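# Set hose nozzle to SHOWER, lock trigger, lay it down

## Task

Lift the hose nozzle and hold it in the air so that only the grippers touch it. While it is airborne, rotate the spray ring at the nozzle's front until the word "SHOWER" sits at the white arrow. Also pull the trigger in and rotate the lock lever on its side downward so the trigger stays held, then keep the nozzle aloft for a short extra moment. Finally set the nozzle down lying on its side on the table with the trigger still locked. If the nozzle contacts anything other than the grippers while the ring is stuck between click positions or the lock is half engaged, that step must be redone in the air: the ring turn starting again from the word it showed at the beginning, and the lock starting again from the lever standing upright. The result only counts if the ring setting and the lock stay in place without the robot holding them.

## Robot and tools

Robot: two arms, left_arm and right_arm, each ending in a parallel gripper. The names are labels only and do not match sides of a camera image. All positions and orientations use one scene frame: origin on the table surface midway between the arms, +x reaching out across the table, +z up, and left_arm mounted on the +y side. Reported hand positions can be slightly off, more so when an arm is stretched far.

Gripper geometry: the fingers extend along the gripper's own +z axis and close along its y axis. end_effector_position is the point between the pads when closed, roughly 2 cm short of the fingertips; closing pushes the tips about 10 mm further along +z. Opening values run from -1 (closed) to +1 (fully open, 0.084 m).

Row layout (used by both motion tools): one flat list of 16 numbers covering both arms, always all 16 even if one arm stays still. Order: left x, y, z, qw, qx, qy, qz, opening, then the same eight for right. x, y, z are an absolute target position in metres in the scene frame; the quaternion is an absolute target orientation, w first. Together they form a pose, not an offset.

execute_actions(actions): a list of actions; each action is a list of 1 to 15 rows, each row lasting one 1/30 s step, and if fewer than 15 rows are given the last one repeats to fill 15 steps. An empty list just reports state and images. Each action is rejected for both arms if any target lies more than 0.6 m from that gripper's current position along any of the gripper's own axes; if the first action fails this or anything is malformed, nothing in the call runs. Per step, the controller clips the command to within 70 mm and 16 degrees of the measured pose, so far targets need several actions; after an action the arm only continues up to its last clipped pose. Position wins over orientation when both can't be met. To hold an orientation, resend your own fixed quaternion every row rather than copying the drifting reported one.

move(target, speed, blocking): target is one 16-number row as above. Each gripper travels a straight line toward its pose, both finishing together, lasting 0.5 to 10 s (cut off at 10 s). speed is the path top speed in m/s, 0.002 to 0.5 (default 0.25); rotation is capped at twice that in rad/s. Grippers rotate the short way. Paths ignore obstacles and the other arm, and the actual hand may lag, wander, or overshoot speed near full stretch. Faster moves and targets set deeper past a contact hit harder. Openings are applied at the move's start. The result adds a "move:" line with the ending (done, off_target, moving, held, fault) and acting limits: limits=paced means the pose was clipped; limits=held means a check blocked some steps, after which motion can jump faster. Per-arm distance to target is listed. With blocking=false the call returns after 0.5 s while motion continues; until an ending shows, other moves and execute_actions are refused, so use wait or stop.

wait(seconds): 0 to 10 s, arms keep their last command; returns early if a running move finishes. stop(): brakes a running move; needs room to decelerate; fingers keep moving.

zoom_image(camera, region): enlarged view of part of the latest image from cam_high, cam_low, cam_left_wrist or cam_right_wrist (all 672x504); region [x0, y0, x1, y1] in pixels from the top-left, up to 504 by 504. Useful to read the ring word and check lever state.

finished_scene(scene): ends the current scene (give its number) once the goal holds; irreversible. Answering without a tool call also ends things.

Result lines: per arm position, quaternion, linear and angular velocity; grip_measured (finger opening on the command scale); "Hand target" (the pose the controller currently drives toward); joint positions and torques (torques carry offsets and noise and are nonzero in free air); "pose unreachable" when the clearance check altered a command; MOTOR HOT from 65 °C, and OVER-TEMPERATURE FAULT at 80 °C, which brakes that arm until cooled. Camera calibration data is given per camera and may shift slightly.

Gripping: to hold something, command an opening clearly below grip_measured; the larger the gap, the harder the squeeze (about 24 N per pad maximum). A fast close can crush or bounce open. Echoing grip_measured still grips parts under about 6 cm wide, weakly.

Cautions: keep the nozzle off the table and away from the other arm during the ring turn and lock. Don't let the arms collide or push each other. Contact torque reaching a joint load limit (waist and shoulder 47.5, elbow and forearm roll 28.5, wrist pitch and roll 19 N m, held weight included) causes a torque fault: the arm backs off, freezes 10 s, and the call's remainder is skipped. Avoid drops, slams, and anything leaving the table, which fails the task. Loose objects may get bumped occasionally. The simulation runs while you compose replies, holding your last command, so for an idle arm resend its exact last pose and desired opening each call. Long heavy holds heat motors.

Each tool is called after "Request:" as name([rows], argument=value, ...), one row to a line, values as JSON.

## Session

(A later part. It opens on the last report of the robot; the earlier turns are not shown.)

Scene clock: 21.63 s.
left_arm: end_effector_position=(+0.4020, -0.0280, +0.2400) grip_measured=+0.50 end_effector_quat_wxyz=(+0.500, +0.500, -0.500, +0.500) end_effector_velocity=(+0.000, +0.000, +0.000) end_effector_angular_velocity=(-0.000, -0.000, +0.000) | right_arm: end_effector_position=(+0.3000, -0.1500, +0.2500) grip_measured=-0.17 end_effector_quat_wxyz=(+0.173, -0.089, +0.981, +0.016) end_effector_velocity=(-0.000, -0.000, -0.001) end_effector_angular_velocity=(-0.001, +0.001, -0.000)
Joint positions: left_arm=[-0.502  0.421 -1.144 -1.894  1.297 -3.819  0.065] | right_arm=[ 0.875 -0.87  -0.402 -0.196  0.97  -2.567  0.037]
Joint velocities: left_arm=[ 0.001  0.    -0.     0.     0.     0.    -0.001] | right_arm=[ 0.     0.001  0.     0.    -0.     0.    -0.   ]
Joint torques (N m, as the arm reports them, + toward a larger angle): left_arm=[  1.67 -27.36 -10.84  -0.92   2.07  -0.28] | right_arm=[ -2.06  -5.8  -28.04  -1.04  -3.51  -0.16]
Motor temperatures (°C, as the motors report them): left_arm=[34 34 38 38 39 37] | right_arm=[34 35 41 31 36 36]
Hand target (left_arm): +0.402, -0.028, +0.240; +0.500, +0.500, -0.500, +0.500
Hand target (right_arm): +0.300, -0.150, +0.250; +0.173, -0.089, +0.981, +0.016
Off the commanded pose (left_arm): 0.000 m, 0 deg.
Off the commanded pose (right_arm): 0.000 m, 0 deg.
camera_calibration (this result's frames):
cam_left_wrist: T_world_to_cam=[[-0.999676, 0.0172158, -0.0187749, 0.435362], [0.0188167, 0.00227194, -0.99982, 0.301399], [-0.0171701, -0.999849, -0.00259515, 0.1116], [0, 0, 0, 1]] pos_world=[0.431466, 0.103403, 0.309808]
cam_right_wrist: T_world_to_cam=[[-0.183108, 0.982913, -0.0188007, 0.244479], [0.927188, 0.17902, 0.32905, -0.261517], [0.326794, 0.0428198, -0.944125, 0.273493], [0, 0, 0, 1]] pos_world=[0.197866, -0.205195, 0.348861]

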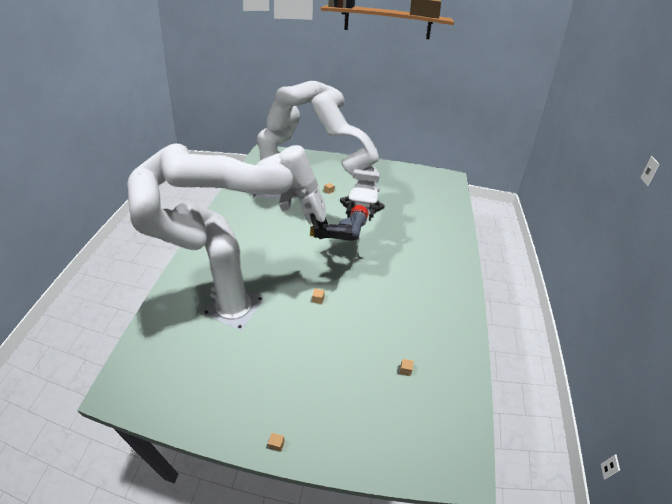

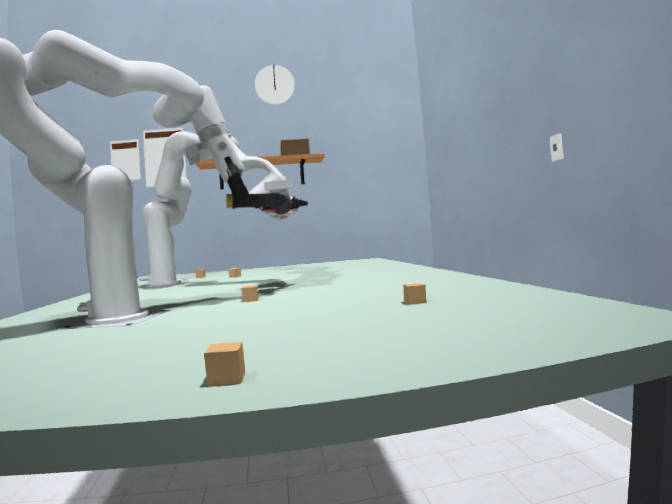

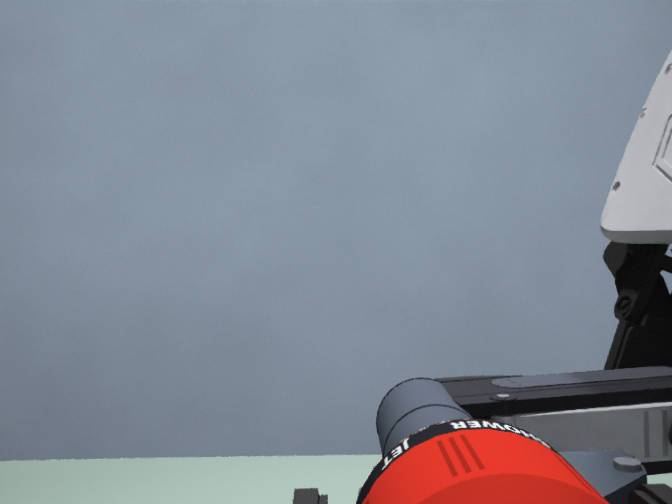

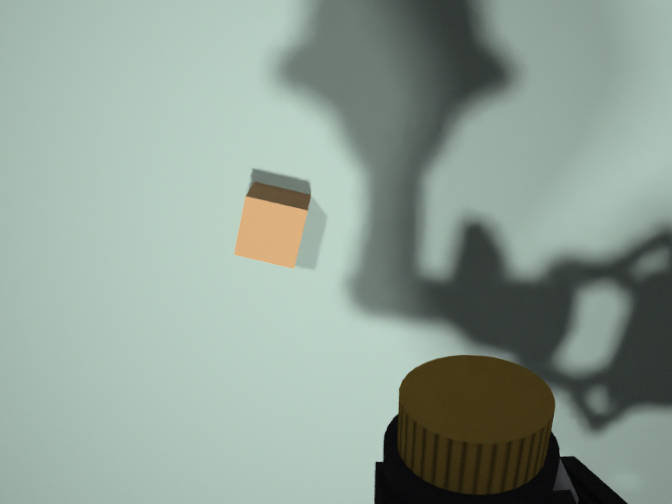

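Request:
execute_actions([
  [[0.402,-0.026,0.24,0.5,0.5,-0.5,0.5,0.2, 0.3,-0.15,0.25,0.173,-0.0887,0.981,0.0157,-1]],
  [[0.402,-0.026,0.24,0.5,0.5,-0.5,0.5,-0.5, 0.3,-0.15,0.25,0.173,-0.0887,0.981,0.0157,-1]],
])

Request:
move(target=[0.402,-0.026,0.24,0.7026,0.7026,0.08,-0.08,-0.5, 0.3,-0.15,0.25,0.173,-0.0887,0.981,0.0157,-1], speed=0.3)

Request:
move(target=[0.402,-0.026,0.24,0.7026,0.7026,0.08,-0.08,1, 0.3,-0.15,0.25,0.173,-0.0887,0.981,0.0157,-1])

Scene clock: 23.43 s.
left_arm: end_effector_position=(+0.4016, -0.0263, +0.2400) grip_measured=+0.32 end_effector_quat_wxyz=(+0.500, +0.500, -0.500, +0.500) end_effector_velocity=(-0.000, +0.000, -0.000) end_effector_angular_velocity=(+0.000, +0.001, -0.000) | right_arm: end_effector_position=(+0.3001, -0.1498, +0.2503) grip_measured=-0.18 end_effector_quat_wxyz=(+0.173, -0.089, +0.981, +0.016) end_effector_velocity=(-0.000, -0.000, -0.000) end_effector_angular_velocity=(-0.000, +0.000, -0.000)
Joint positions: left_arm=[-0.499  0.419 -1.14  -1.891  1.301 -3.819  0.058] | right_arm=[ 0.875 -0.87  -0.402 -0.196  0.969 -2.567  0.036]
Joint velocities: left_arm=[ 0.     0.     0.001 -0.     0.    -0.    -0.   ] | right_arm=[-0.    -0.001  0.001 -0.     0.    -0.    -0.   ]
Joint torques (N m, as the arm reports them, + toward a larger angle): left_arm=[  5.72 -26.81 -11.01  -1.42   0.55  -0.4 ] | right_arm=[ -3.95  -5.66 -24.87  -1.26  -0.73  -0.16]
Motor temperatures (°C, as the motors report them): left_arm=[34 34 39 38 39 37] | right_arm=[34 35 41 31 36 36]
Hand target (left_arm): +0.402, -0.026, +0.240; +0.500, +0.500, -0.500, +0.500
Hand target (right_arm): +0.300, -0.150, +0.250; +0.173, -0.089, +0.981, +0.016
Off the commanded pose (left_arm): 0.000 m, 0 deg.
Off the commanded pose (right_arm): 0.000 m, 0 deg.
camera_calibration (this result's frames):
cam_left_wrist: T_world_to_cam=[[-0.999658, 0.0182445, -0.0187098, 0.434941], [0.0187509, 0.00208225, -0.999822, 0.301431], [-0.0182023, -0.999831, -0.00242364, 0.113638], [0, 0, 0, 1]] pos_world=[0.431209, 0.105055, 0.30979]
cam_right_wrist: T_world_to_cam=[[-0.183346, 0.982879, -0.0182309, 0.244229], [0.92689, 0.17902, 0.329888, -0.261899], [0.327503, 0.0435855, -0.943844, 0.273547], [0, 0, 0, 1]] pos_world=[0.197943, -0.205085, 0.349036]

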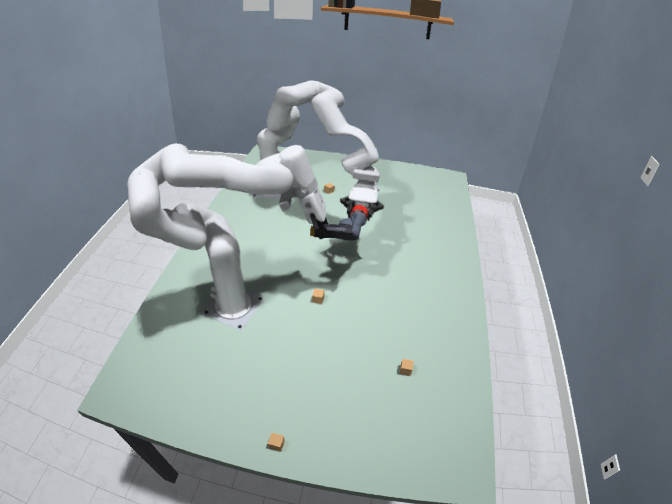

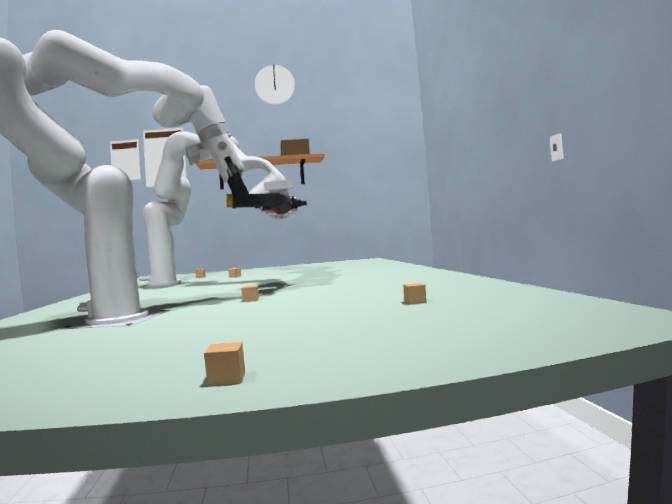

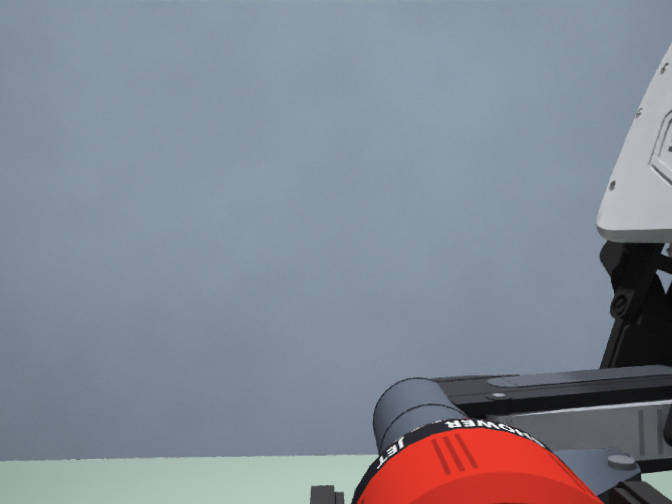

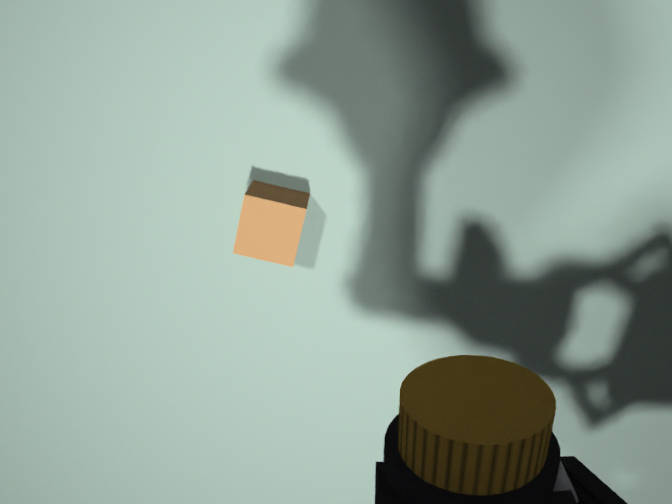

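Scene clock: 27.00 s.
left_arm: end_effector_position=(+0.4020, -0.0260, +0.2400) grip_measured=+0.32 end_effector_quat_wxyz=(+0.703, +0.703, +0.080, -0.080) end_effector_velocity=(+0.000, -0.000, +0.000) end_effector_angular_velocity=(+0.001, +0.012, -0.001) | right_arm: end_effector_position=(+0.3000, -0.1500, +0.2500) grip_measured=-0.17 end_effector_quat_wxyz=(+0.173, -0.089, +0.981, +0.016) end_effector_velocity=(-0.000, -0.000, -0.001) end_effector_angular_velocity=(-0.002, +0.002, +0.001)
Joint positions: left_arm=[-0.498  0.419 -1.14  -1.892  1.3   -5.615  0.058] | right_arm=[ 0.875 -0.87  -0.402 -0.196  0.97  -2.567  0.037]
Joint velocities: left_arm=[ 0.     0.    -0.002  0.002 -0.    -0.014  0.   ] | right_arm=[ 0.     0.     0.002 -0.    -0.    -0.    -0.   ]
Joint torques (N m, as the arm reports them, + toward a larger angle): left_arm=[  0.79 -29.81 -11.73  -1.21   3.77  -0.35] | right_arm=[ -3.17  -3.41 -25.21  -0.91  -2.91   0.07]
Motor temperatures (°C, as the motors report them): left_arm=[34 34 39 38 39 37] | right_arm=[34 35 41 31 36 36]
Hand target (left_arm): +0.402, -0.026, +0.240; +0.703, +0.703, +0.080, -0.080
Hand target (right_arm): +0.300, -0.150, +0.250; +0.173, -0.089, +0.981, +0.016
Off the commanded pose (left_arm): 0.000 m, 0 deg.
Off the commanded pose (right_arm): 0.000 m, 0 deg.
move: done
camera_calibration (this result's frames):
cam_left_wrist: T_world_to_cam=[[0.205275, 0.0174008, 0.97855, -0.288399], [-0.978703, 0.00210567, 0.20527, 0.413176], [0.00151135, -0.999846, 0.0174624, 0.101299], [0, 0, 0, 1]] pos_world=[0.463425, 0.105432, 0.195631]
cam_right_wrist: T_world_to_cam=[[-0.1829, 0.982951, -0.0188304, 0.244479], [0.927254, 0.178838, 0.328964, -0.261531], [0.326723, 0.0427069, -0.944155, 0.273486], [0, 0, 0, 1]] pos_world=[0.197867, -0.205219, 0.348851]

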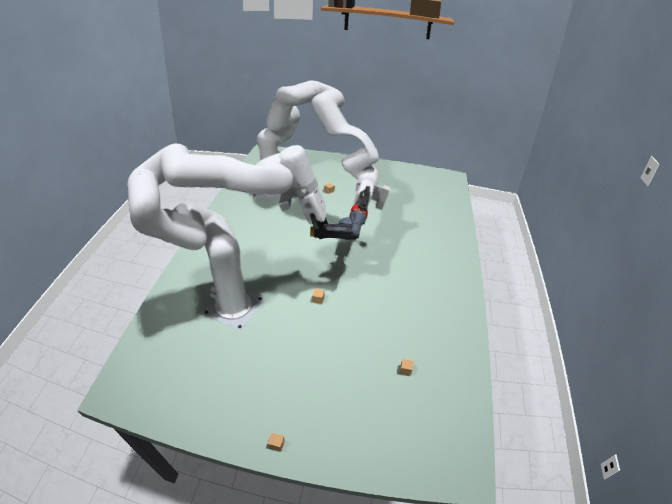

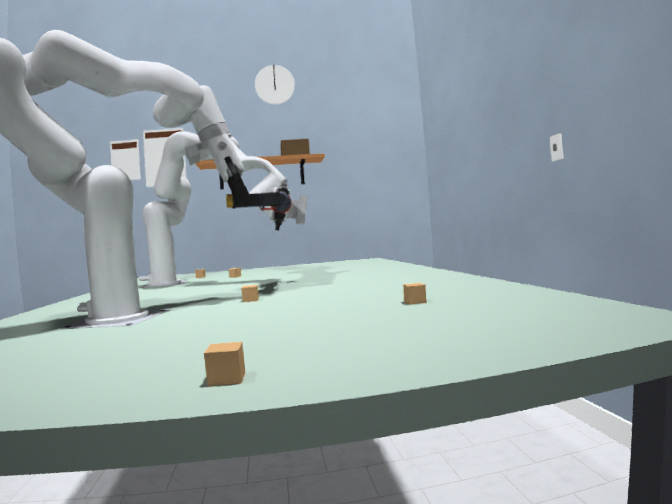

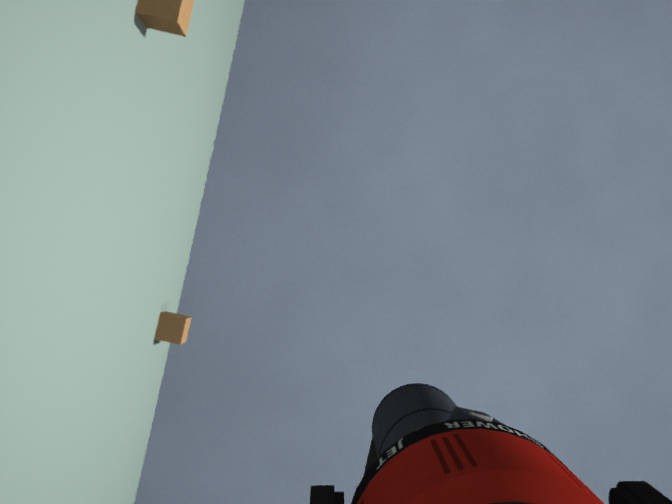

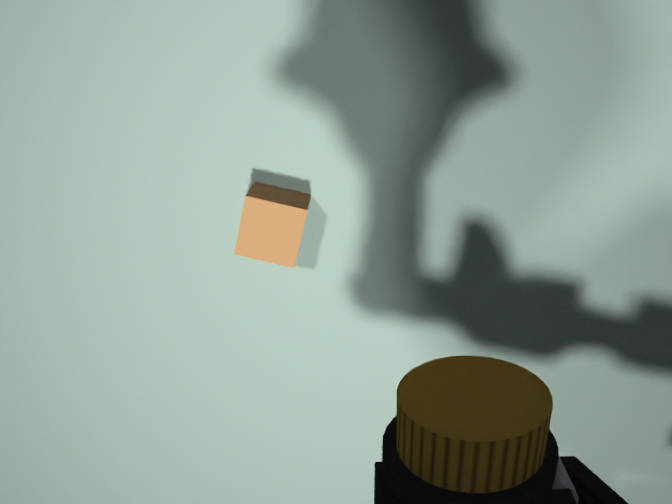

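Scene clock: 27.70 s.
left_arm: end_effector_position=(+0.4020, -0.0260, +0.2401) grip_measured=+1.00 end_effector_quat_wxyz=(+0.703, +0.703, +0.080, -0.080) end_effector_velocity=(-0.000, -0.000, -0.000) end_effector_angular_velocity=(+0.000, +0.001, -0.000) | right_arm: end_effector_position=(+0.3000, -0.1500, +0.2500) grip_measured=-0.17 end_effector_quat_wxyz=(+0.173, -0.089, +0.981, +0.016) end_effector_velocity=(-0.000, -0.000, -0.000) end_effector_angular_velocity=(-0.000, +0.000, +0.000)
Joint positions: left_arm=[-0.498  0.419 -1.14  -1.891  1.3   -5.617  0.084] | right_arm=[ 0.875 -0.87  -0.402 -0.196  0.97  -2.567  0.037]
Joint velocities: left_arm=[-0.     0.     0.    -0.    -0.    -0.001  0.   ] | right_arm=[ 0.    -0.     0.001 -0.    -0.    -0.    -0.   ]
Joint torques (N m, as the arm reports them, + toward a larger angle): left_arm=[  1.96 -27.46 -10.85  -0.89   2.1   -0.33] | right_arm=[ -2.52  -5.5  -27.91  -0.82  -3.43  -0.2 ]
Motor temperatures (°C, as the motors report them): left_arm=[34 34 39 38 39 37] | right_arm=[34 35 41 31 36 36]
Hand target (left_arm): +0.402, -0.026, +0.240; +0.703, +0.703, +0.080, -0.080
Hand target (right_arm): +0.300, -0.150, +0.250; +0.173, -0.089, +0.981, +0.016
Off the commanded pose (left_arm): 0.000 m, 0 deg.
Off the commanded pose (right_arm): 0.000 m, 0 deg.
move: done
camera_calibration (this result's frames):
cam_left_wrist: T_world_to_cam=[[0.206316, 0.0173392, 0.978332, -0.288859], [-0.978485, 0.00237094, 0.206306, 0.412804], [0.00125762, -0.999847, 0.0174553, 0.101334], [0, 0, 0, 1]] pos_world=[0.463391, 0.105348, 0.195667]
cam_right_wrist: T_world_to_cam=[[-0.183065, 0.98292, -0.0188582, 0.244498], [0.927231, 0.179004, 0.328937, -0.261475], [0.326695, 0.042731, -0.944163, 0.273479], [0, 0, 0, 1]] pos_world=[0.197862, -0.205203, 0.348829]

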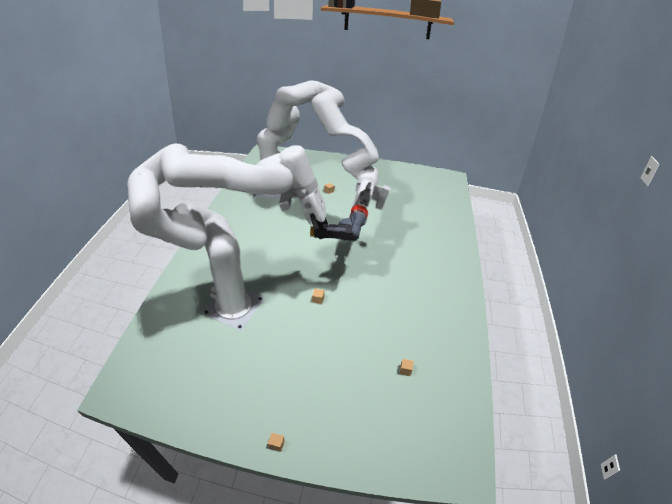

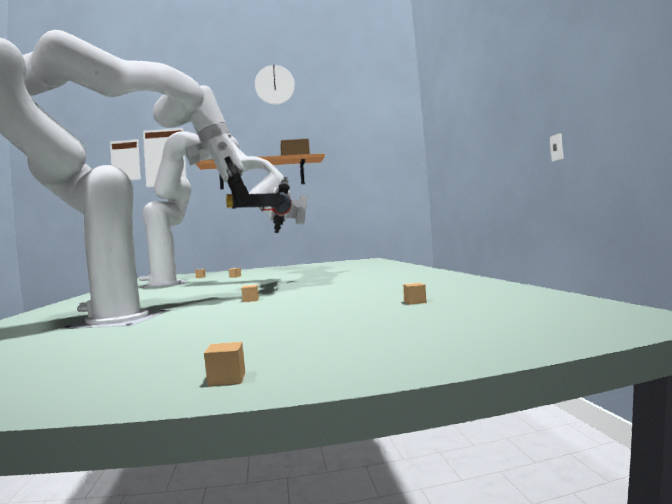

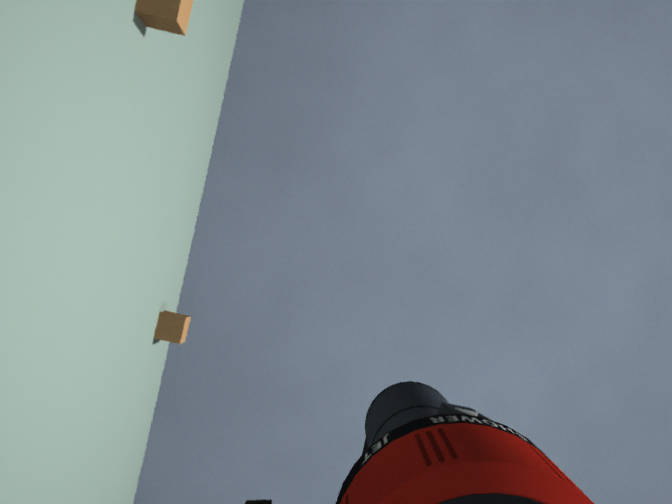

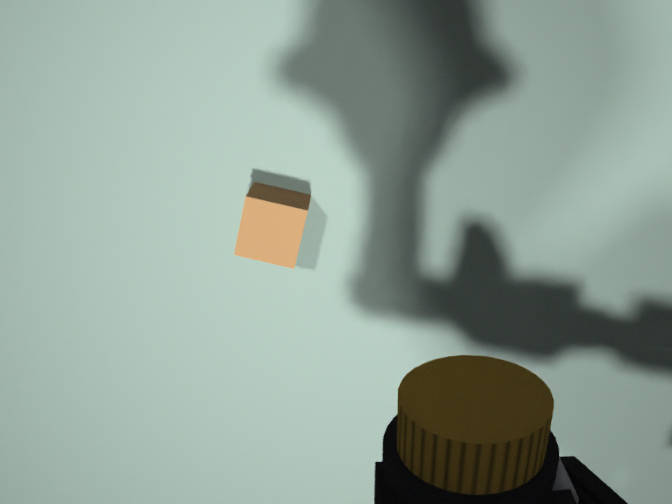

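Request:
move(target=[0.402,0.12,0.24,0.7026,0.7026,0.08,-0.08,1, 0.3,-0.15,0.25,0.173,-0.0887,0.981,0.0157,-1])

Request:
move(target=[0.36,0.12,0.265,0.5,0.5,-0.5,0.5,-1, 0.33,-0.04,0.25,0.185,0.0596,0.6826,0.7047,-1], speed=0.3)

Scene clock: 30.27 s.
left_arm: end_effector_position=(+0.4020, +0.1195, +0.2398) grip_measured=+1.00 end_effector_quat_wxyz=(+0.702, +0.703, +0.080, -0.080) end_effector_velocity=(+0.000, +0.003, +0.000) end_effector_angular_velocity=(-0.001, -0.000, +0.002) | right_arm: end_effector_position=(+0.3000, -0.1500, +0.2500) grip_measured=-0.17 end_effector_quat_wxyz=(+0.173, -0.089, +0.981, +0.016) end_effector_velocity=(+0.000, +0.000, +0.001) end_effector_angular_velocity=(+0.001, -0.001, +0.000)
Joint positions: left_arm=[-0.169  0.319 -0.987 -1.639  1.517 -5.605  0.084] | right_arm=[ 0.875 -0.87  -0.402 -0.196  0.97  -2.567  0.037]
Joint velocities: left_arm=[ 0.007 -0.001  0.002  0.004  0.004  0.     0.   ] | right_arm=[-0.    -0.    -0.002 -0.    -0.    -0.     0.   ]
Joint torques (N m, as the arm reports them, + toward a larger angle): left_arm=[  1.74 -24.62 -10.21  -1.18   2.11  -0.36] | right_arm=[ -2.58  -5.95 -27.94  -1.03  -3.55  -0.15]
Motor temperatures (°C, as the motors report them): left_arm=[34 34 39 38 39 37] | right_arm=[34 35 42 31 36 36]
Hand target (left_arm): +0.402, +0.120, +0.240; +0.702, +0.703, +0.080, -0.080
Hand target (right_arm): +0.300, -0.150, +0.250; +0.173, -0.089, +0.981, +0.016
Off the commanded pose (left_arm): 0.001 m, 0 deg.
Off the commanded pose (right_arm): 0.000 m, 0 deg.
move: done
camera_calibration (this result's frames):
cam_left_wrist: T_world_to_cam=[[0.206376, 0.0167265, 0.97833, -0.291041], [-0.978472, 0.00263973, 0.206361, 0.412478], [0.00086918, -0.999857, 0.0169112, 0.247134], [0, 0, 0, 1]] pos_world=[0.463448, 0.250878, 0.195436]
cam_right_wrist: T_world_to_cam=[[-0.183107, 0.982913, -0.0188009, 0.244479], [0.927188, 0.17902, 0.32905, -0.261517], [0.326794, 0.0428195, -0.944125, 0.273493], [0, 0, 0, 1]] pos_world=[0.197866, -0.205195, 0.348861]

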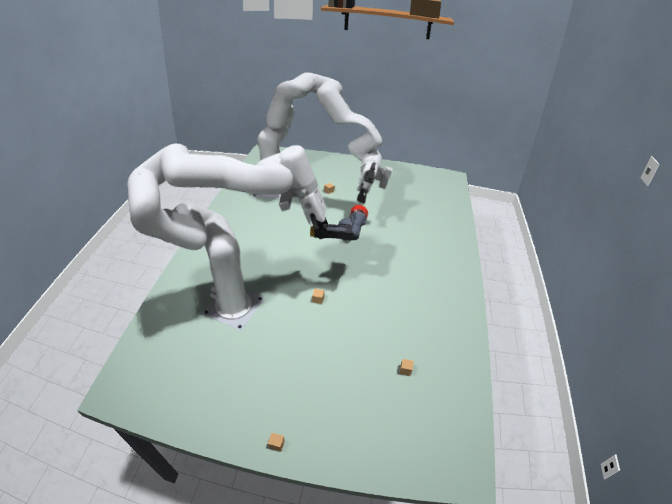

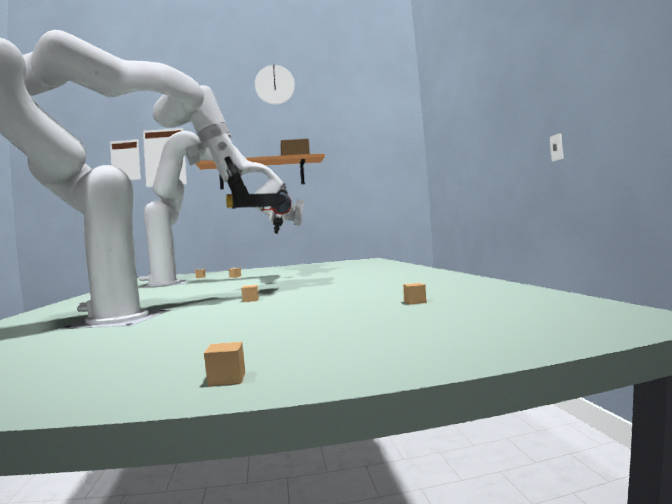

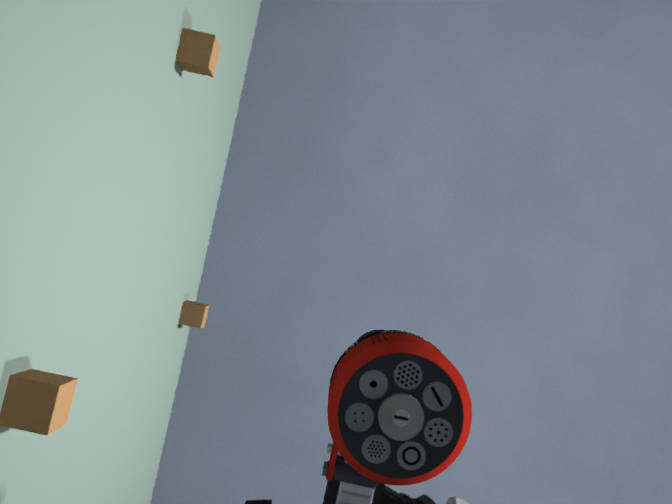

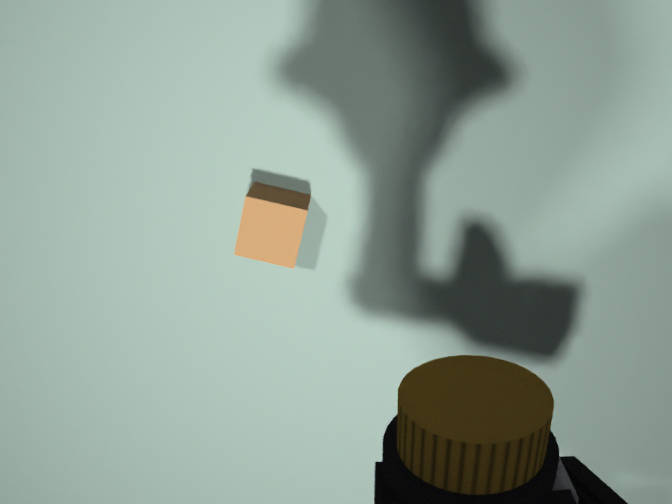

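Scene clock: 33.93 s.
left_arm: end_effector_position=(+0.3600, +0.1201, +0.2649) grip_measured=-1.00 end_effector_quat_wxyz=(+0.500, +0.500, -0.500, +0.500) end_effector_velocity=(-0.000, -0.000, +0.000) end_effector_angular_velocity=(-0.001, -0.004, +0.000) | right_arm: end_effector_position=(+0.3295, -0.0400, +0.2503) grip_measured=-0.17 end_effector_quat_wxyz=(+0.187, +0.060, +0.683, +0.704) end_effector_velocity=(-0.000, +0.001, -0.000) end_effector_angular_velocity=(+0.011, -0.005, +0.009)
Joint positions: left_arm=[-0.178  0.145 -0.827 -1.645  1.51  -3.822  0.   ] | right_arm=[ 0.492 -0.412 -0.159  2.152  1.299 -4.415  0.037]
Joint velocities: left_arm=[-0.001 -0.     0.    -0.001  0.     0.004  0.   ] | right_arm=[-0.007  0.023 -0.005 -0.005  0.028 -0.013 -0.   ]
Joint torques (N m, as the arm reports them, + toward a larger angle): left_arm=[  1.73 -21.15 -10.28  -1.03   2.14  -0.37] | right_arm=[ -1.96 -12.02 -21.5    0.86   2.6   -0.15]
Motor temperatures (°C, as the motors report them): left_arm=[34 34 39 38 39 37] | right_arm=[34 35 42 31 36 36]
Hand target (left_arm): +0.360, +0.120, +0.265; +0.500, +0.500, -0.500, +0.500
Hand target (right_arm): +0.329, -0.040, +0.250; +0.186, +0.060, +0.683, +0.704
Off the commanded pose (left_arm): 0.000 m, 0 deg.
Off the commanded pose (right_arm): 0.001 m, 0 deg.
move: done
camera_calibration (this result's frames):
cam_left_wrist: T_world_to_cam=[[-0.999683, 0.0172372, -0.0183336, 0.391128], [0.018376, 0.00230654, -0.999828, 0.32687], [-0.0171919, -0.999849, -0.00262256, 0.258971], [0, 0, 0, 1]] pos_world=[0.38945, 0.251436, 0.334664]
cam_right_wrist: T_world_to_cam=[[-0.184795, 0.0214105, 0.982544, -0.146773], [0.925798, -0.331679, 0.181349, -0.291668], [0.329771, 0.943149, 0.0414706, 0.0477478], [0, 0, 0, 1]] pos_world=[0.227157, -0.138631, 0.195125]

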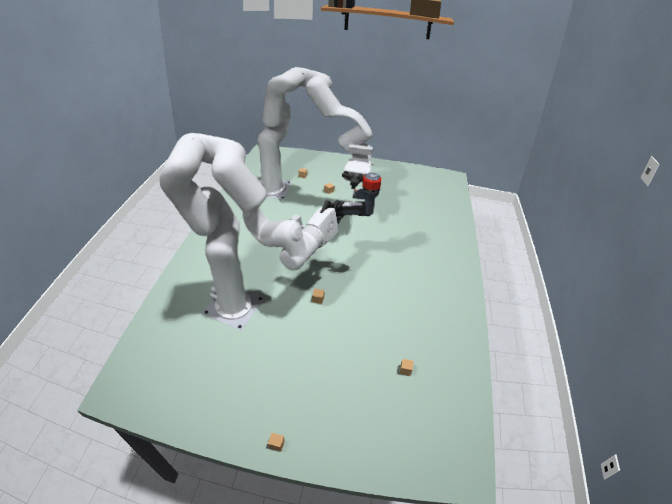

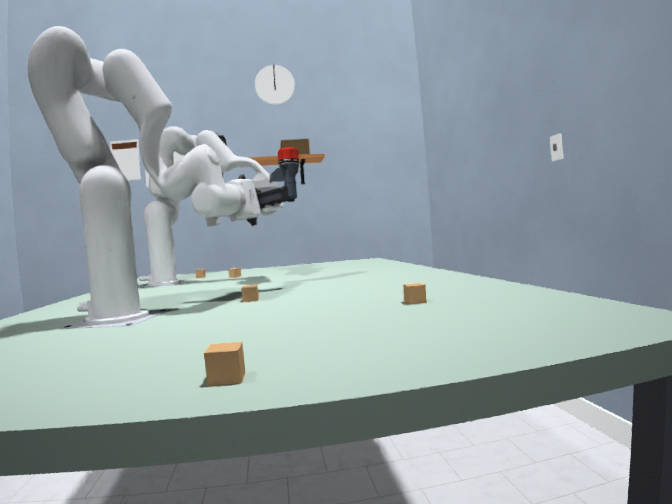

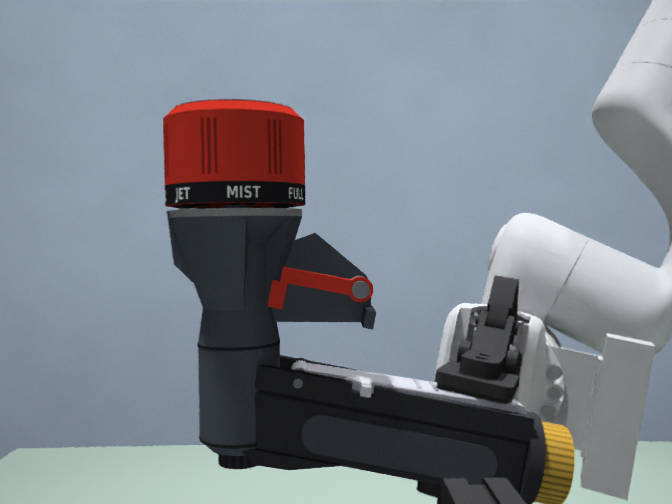

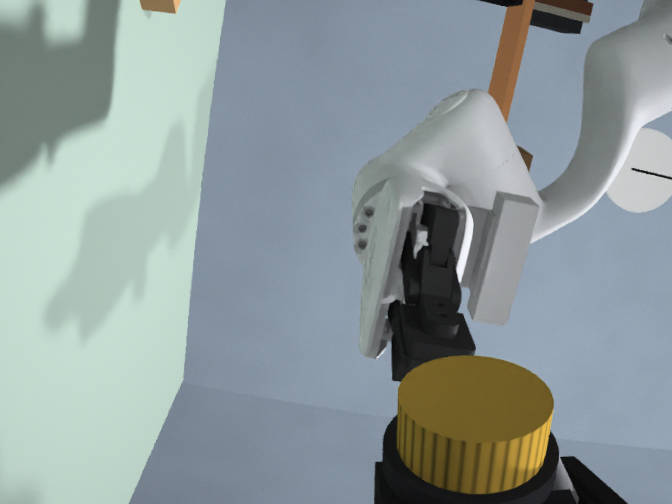

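Request:
move(target=[0.39,0.04,0.344,0.5,0.5,-0.5,0.5,-1, 0.33,-0.04,0.25,0.185,0.0596,0.6826,0.7047,-1], speed=0.2)

Request:
move(target=[0.39,0.007,0.344,0.5,0.5,-0.5,0.5,-1, 0.33,-0.04,0.25,0.185,0.0596,0.6826,0.7047,-1], speed=0.04)

Request:
move(target=[0.394,0.007,0.327,0.5,0.5,-0.5,0.5,-1, 0.33,-0.04,0.25,0.185,0.0596,0.6826,0.7047,-1], speed=0.02)

Request:
zoom_image(camera="cam_low", region=[240, 130, 330, 220])

Scene clock: 37.00 s.
left_arm: end_effector_position=(+0.3899, +0.0403, +0.3440) grip_measured=-1.00 end_effector_quat_wxyz=(+0.500, +0.500, -0.500, +0.500) end_effector_velocity=(+0.001, -0.002, +0.002) end_effector_angular_velocity=(+0.000, -0.002, -0.001) | right_arm: end_effector_position=(+0.3300, -0.0400, +0.2500) grip_measured=-0.17 end_effector_quat_wxyz=(+0.185, +0.060, +0.682, +0.705) end_effector_velocity=(+0.000, -0.000, +0.000) end_effector_angular_velocity=(-0.000, -0.000, +0.000)
Joint positions: left_arm=[-0.371  0.119 -1.023 -1.754  1.345 -4.025  0.   ] | right_arm=[ 0.488 -0.405 -0.162  2.147  1.306 -4.414  0.037]
Joint velocities: left_arm=[-0.003  0.002 -0.008 -0.    -0.003 -0.003  0.   ] | right_arm=[-0. -0. -0. -0.  0. -0.  0.]
Joint torques (N m, as the arm reports them, + toward a larger angle): left_arm=[  1.54 -23.06 -11.69  -1.19   1.73  -0.29] | right_arm=[ -2.18 -12.23 -21.33   1.08   3.01  -0.36]
Motor temperatures (°C, as the motors report them): left_arm=[34 34 39 38 39 37] | right_arm=[34 35 42 31 36 36]
Hand target (left_arm): +0.390, +0.040, +0.344; +0.500, +0.500, -0.500, +0.500
Hand target (right_arm): +0.330, -0.040, +0.250; +0.185, +0.060, +0.682, +0.705
Off the commanded pose (left_arm): 0.000 m, 0 deg.
Off the commanded pose (right_arm): 0.000 m, 0 deg.
move: done
camera_calibration (this result's frames):
cam_left_wrist: T_world_to_cam=[[-0.999696, 0.0164662, -0.0183539, 0.4239], [0.0183821, 0.00156125, -0.99983, 0.405636], [-0.0164347, -0.999863, -0.00186346, 0.179445], [0, 0, 0, 1]] pos_world=[0.419263, 0.171807, 0.413682]
cam_right_wrist: T_world_to_cam=[[-0.183042, 0.0189269, 0.982923, -0.147163], [0.927218, -0.328974, 0.179003, -0.291841], [0.326744, 0.944149, 0.0426669, 0.0483482], [0, 0, 0, 1]] pos_world=[0.227865, -0.138871, 0.194828]

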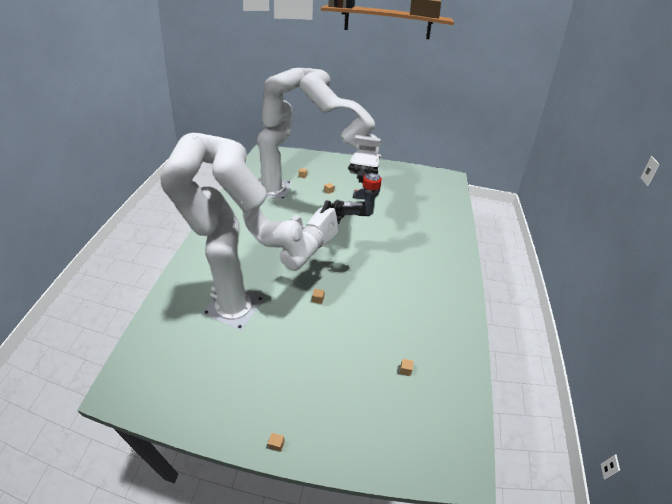

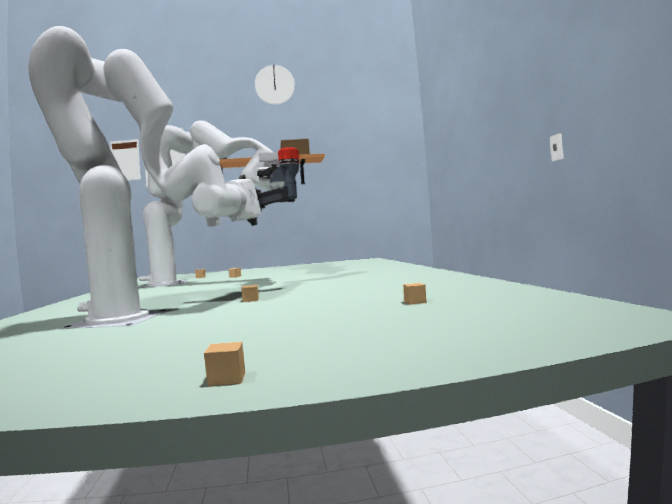

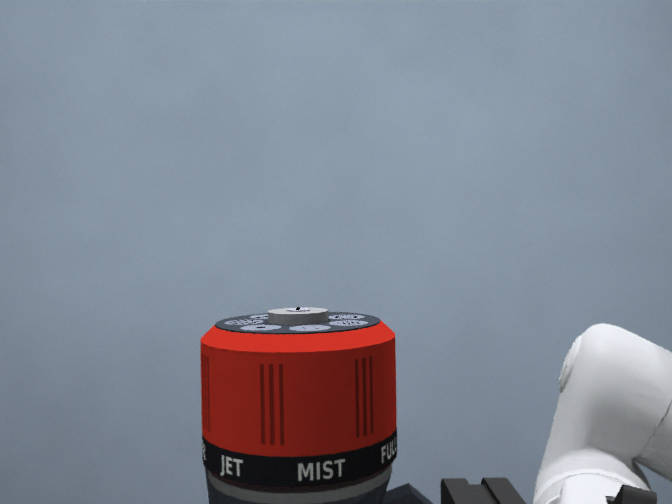

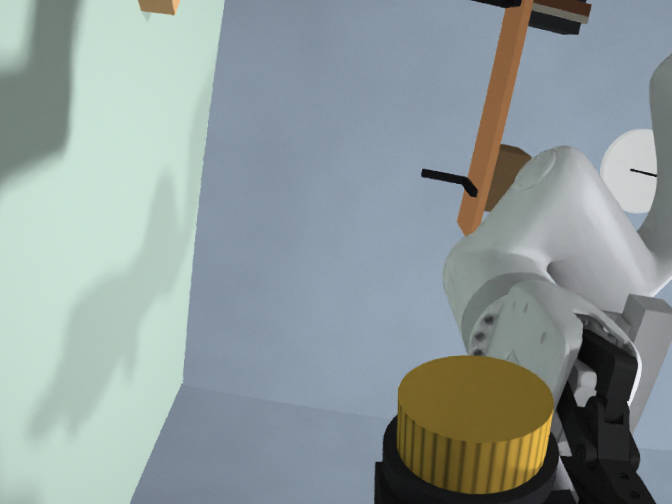

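Scene clock: 38.23 s.
left_arm: end_effector_position=(+0.3900, +0.0073, +0.3441) grip_measured=-1.00 end_effector_quat_wxyz=(+0.500, +0.500, -0.500, +0.500) end_effector_velocity=(+0.001, -0.001, +0.000) end_effector_angular_velocity=(-0.001, -0.000, +0.001) | right_arm: end_effector_position=(+0.3300, -0.0400, +0.2500) grip_measured=-0.17 end_effector_quat_wxyz=(+0.185, +0.060, +0.682, +0.705) end_effector_velocity=(-0.000, -0.000, -0.000) end_effector_angular_velocity=(-0.000, +0.000, +0.000)
Joint positions: left_arm=[-0.447  0.153 -1.068 -1.8    1.284 -4.023  0.   ] | right_arm=[ 0.488 -0.405 -0.162  2.147  1.306 -4.414  0.037]
Joint velocities: left_arm=[-0.003  0.003 -0.004 -0.003 -0.003 -0.     0.   ] | right_arm=[-0. -0.  0. -0. -0. -0.  0.]
Joint torques (N m, as the arm reports them, + toward a larger angle): left_arm=[  1.65 -23.79 -11.77  -1.09   1.89  -0.39] | right_arm=[ -2.13 -11.45 -21.43   0.98   2.92  -0.42]
Motor temperatures (°C, as the motors report them): left_arm=[34 34 39 38 39 37] | right_arm=[34 35 42 31 36 36]
Hand target (left_arm): +0.390, +0.007, +0.344; +0.500, +0.500, -0.500, +0.500
Hand target (right_arm): +0.330, -0.040, +0.250; +0.185, +0.060, +0.682, +0.705
Off the commanded pose (left_arm): 0.000 m, 0 deg.
Off the commanded pose (right_arm): 0.000 m, 0 deg.
move: done
camera_calibration (this result's frames):
cam_left_wrist: T_world_to_cam=[[-0.999678, 0.0171432, -0.0187298, 0.424686], [0.01877, 0.00218632, -0.999821, 0.40559], [-0.0170992, -0.999851, -0.00250739, 0.146864], [0, 0, 0, 1]] pos_world=[0.419448, 0.138674, 0.413841]
cam_right_wrist: T_world_to_cam=[[-0.183035, 0.0189269, 0.982924, -0.147163], [0.927221, -0.328971, 0.178996, -0.291842], [0.326741, 0.94415, 0.0426636, 0.0483528], [0, 0, 0, 1]] pos_world=[0.227868, -0.138875, 0.194826]

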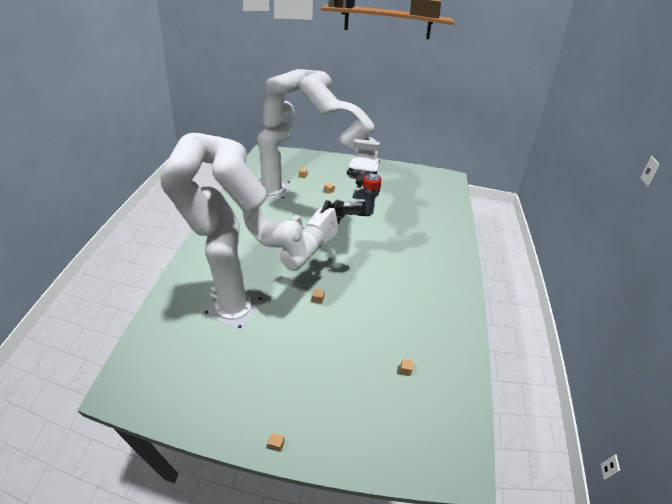

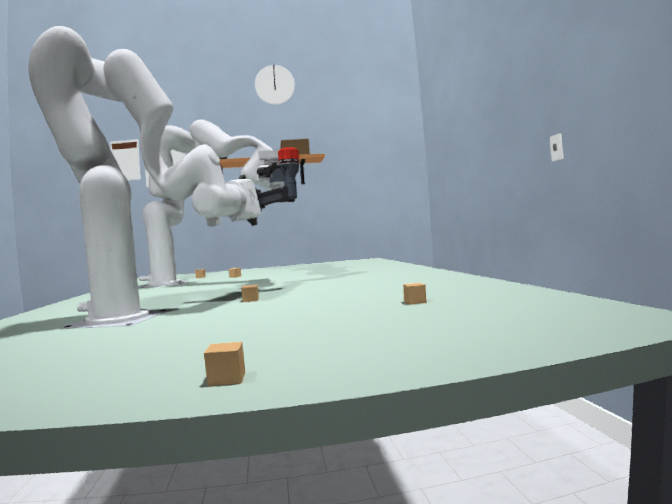

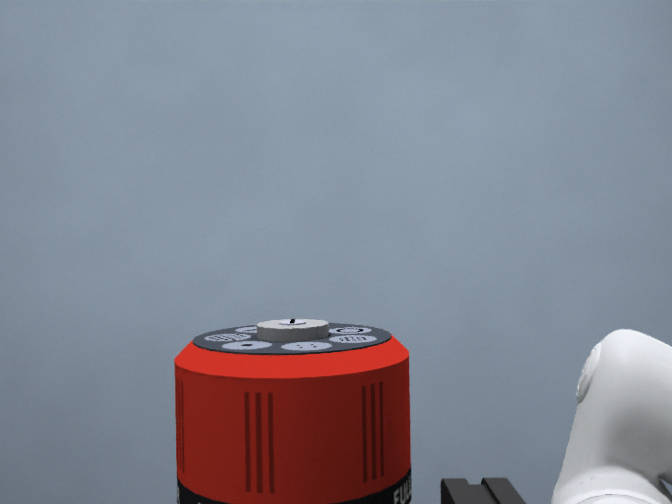

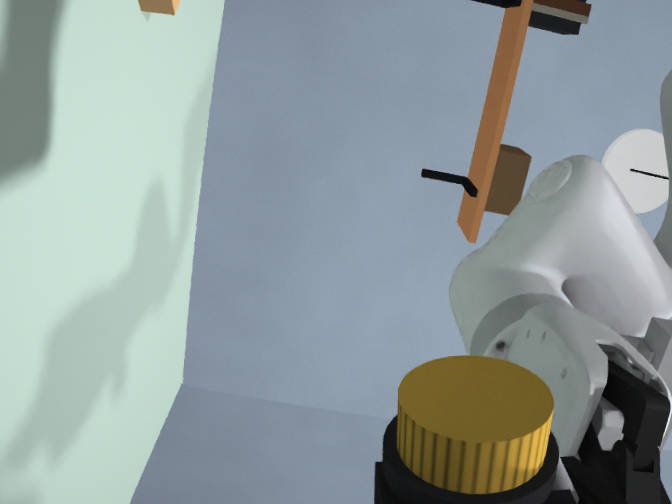

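Scene clock: 39.47 s.
left_arm: end_effector_position=(+0.3939, +0.0071, +0.3265) grip_measured=-1.00 end_effector_quat_wxyz=(+0.500, +0.500, -0.500, +0.500) end_effector_velocity=(+0.000, -0.000, +0.000) end_effector_angular_velocity=(-0.002, -0.003, -0.001) | right_arm: end_effector_position=(+0.3302, -0.0400, +0.2505) grip_measured=-0.17 end_effector_quat_wxyz=(+0.185, +0.059, +0.682, +0.705) end_effector_velocity=(-0.001, -0.000, -0.002) end_effector_angular_velocity=(-0.001, +0.004, -0.000)
Joint positions: left_arm=[-0.443  0.193 -1.072 -1.807  1.295 -3.989  0.   ] | right_arm=[ 0.488 -0.405 -0.163  2.147  1.306 -4.414  0.037]
Joint velocities: left_arm=[-0.     0.002 -0.002 -0.001  0.002  0.003  0.   ] | right_arm=[ 0.    -0.001  0.004  0.    -0.001  0.    -0.   ]
Joint torques (N m, as the arm reports them, + toward a larger angle): left_arm=[  1.11 -24.36 -11.89  -1.26   2.12  -0.31] | right_arm=[ -1.27 -11.58 -21.07  -0.15   3.11  -0.52]
Motor temperatures (°C, as the motors report them): left_arm=[34 34 39 38 39 37] | right_arm=[34 35 42 31 36 36]
Hand target (left_arm): +0.394, +0.007, +0.327; +0.500, +0.500, -0.500, +0.500
Hand target (right_arm): +0.330, -0.040, +0.250; +0.185, +0.060, +0.682, +0.705
Off the commanded pose (left_arm): 0.001 m, 0 deg.
Off the commanded pose (right_arm): 0.001 m, 0 deg.
move: done
camera_calibration (this result's frames):
cam_left_wrist: T_world_to_cam=[[-0.999694, 0.0171119, -0.0178675, 0.428022], [0.0179248, 0.00320397, -0.999834, 0.388309], [-0.0170518, -0.999848, -0.00350972, 0.14702], [0, 0, 0, 1]] pos_world=[0.423437, 0.13843, 0.396408]
cam_right_wrist: T_world_to_cam=[[-0.184155, 0.0181408, 0.98273, -0.147272], [0.926969, -0.329251, 0.179784, -0.292269], [0.326826, 0.944068, 0.0438174, 0.0478934], [0, 0, 0, 1]] pos_world=[0.228151, -0.138773, 0.195176]

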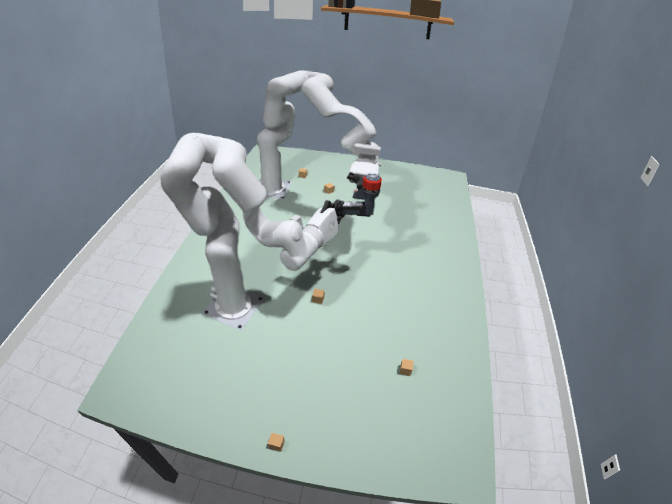

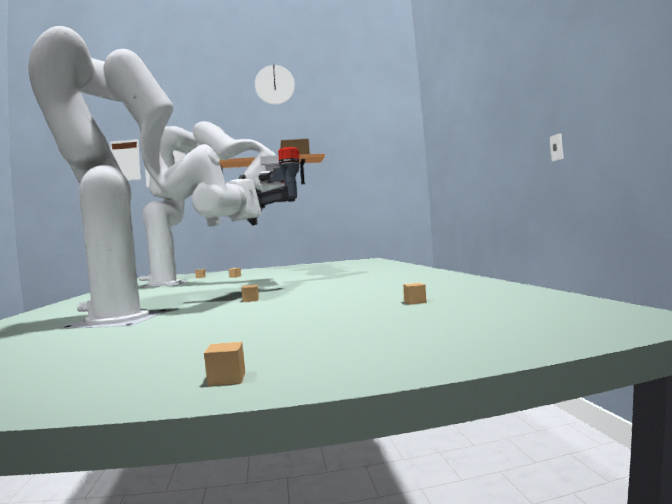

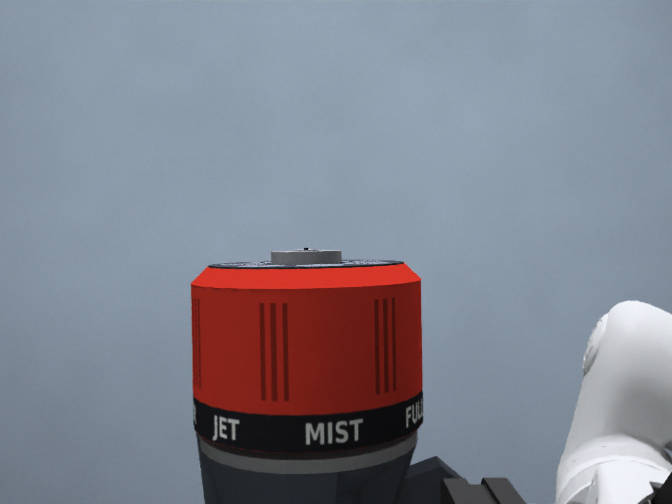

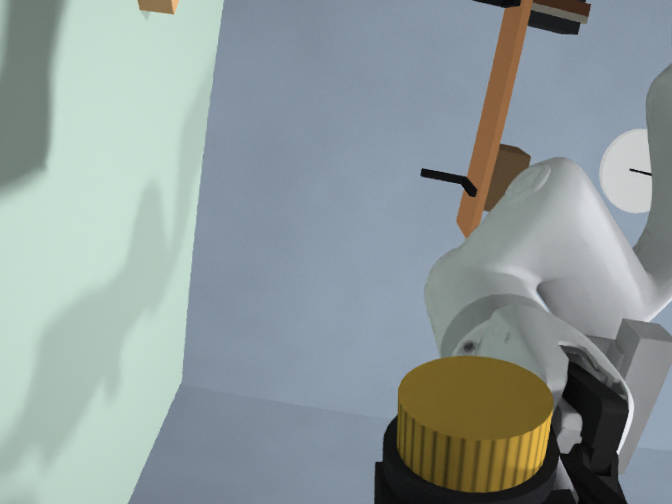

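Region (240, 130, 330, 220) of cam_low's 672x504 image, scaled by 5.600, with more detail than that image has.

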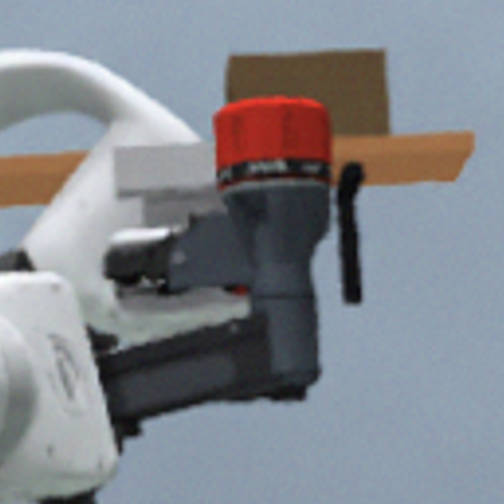

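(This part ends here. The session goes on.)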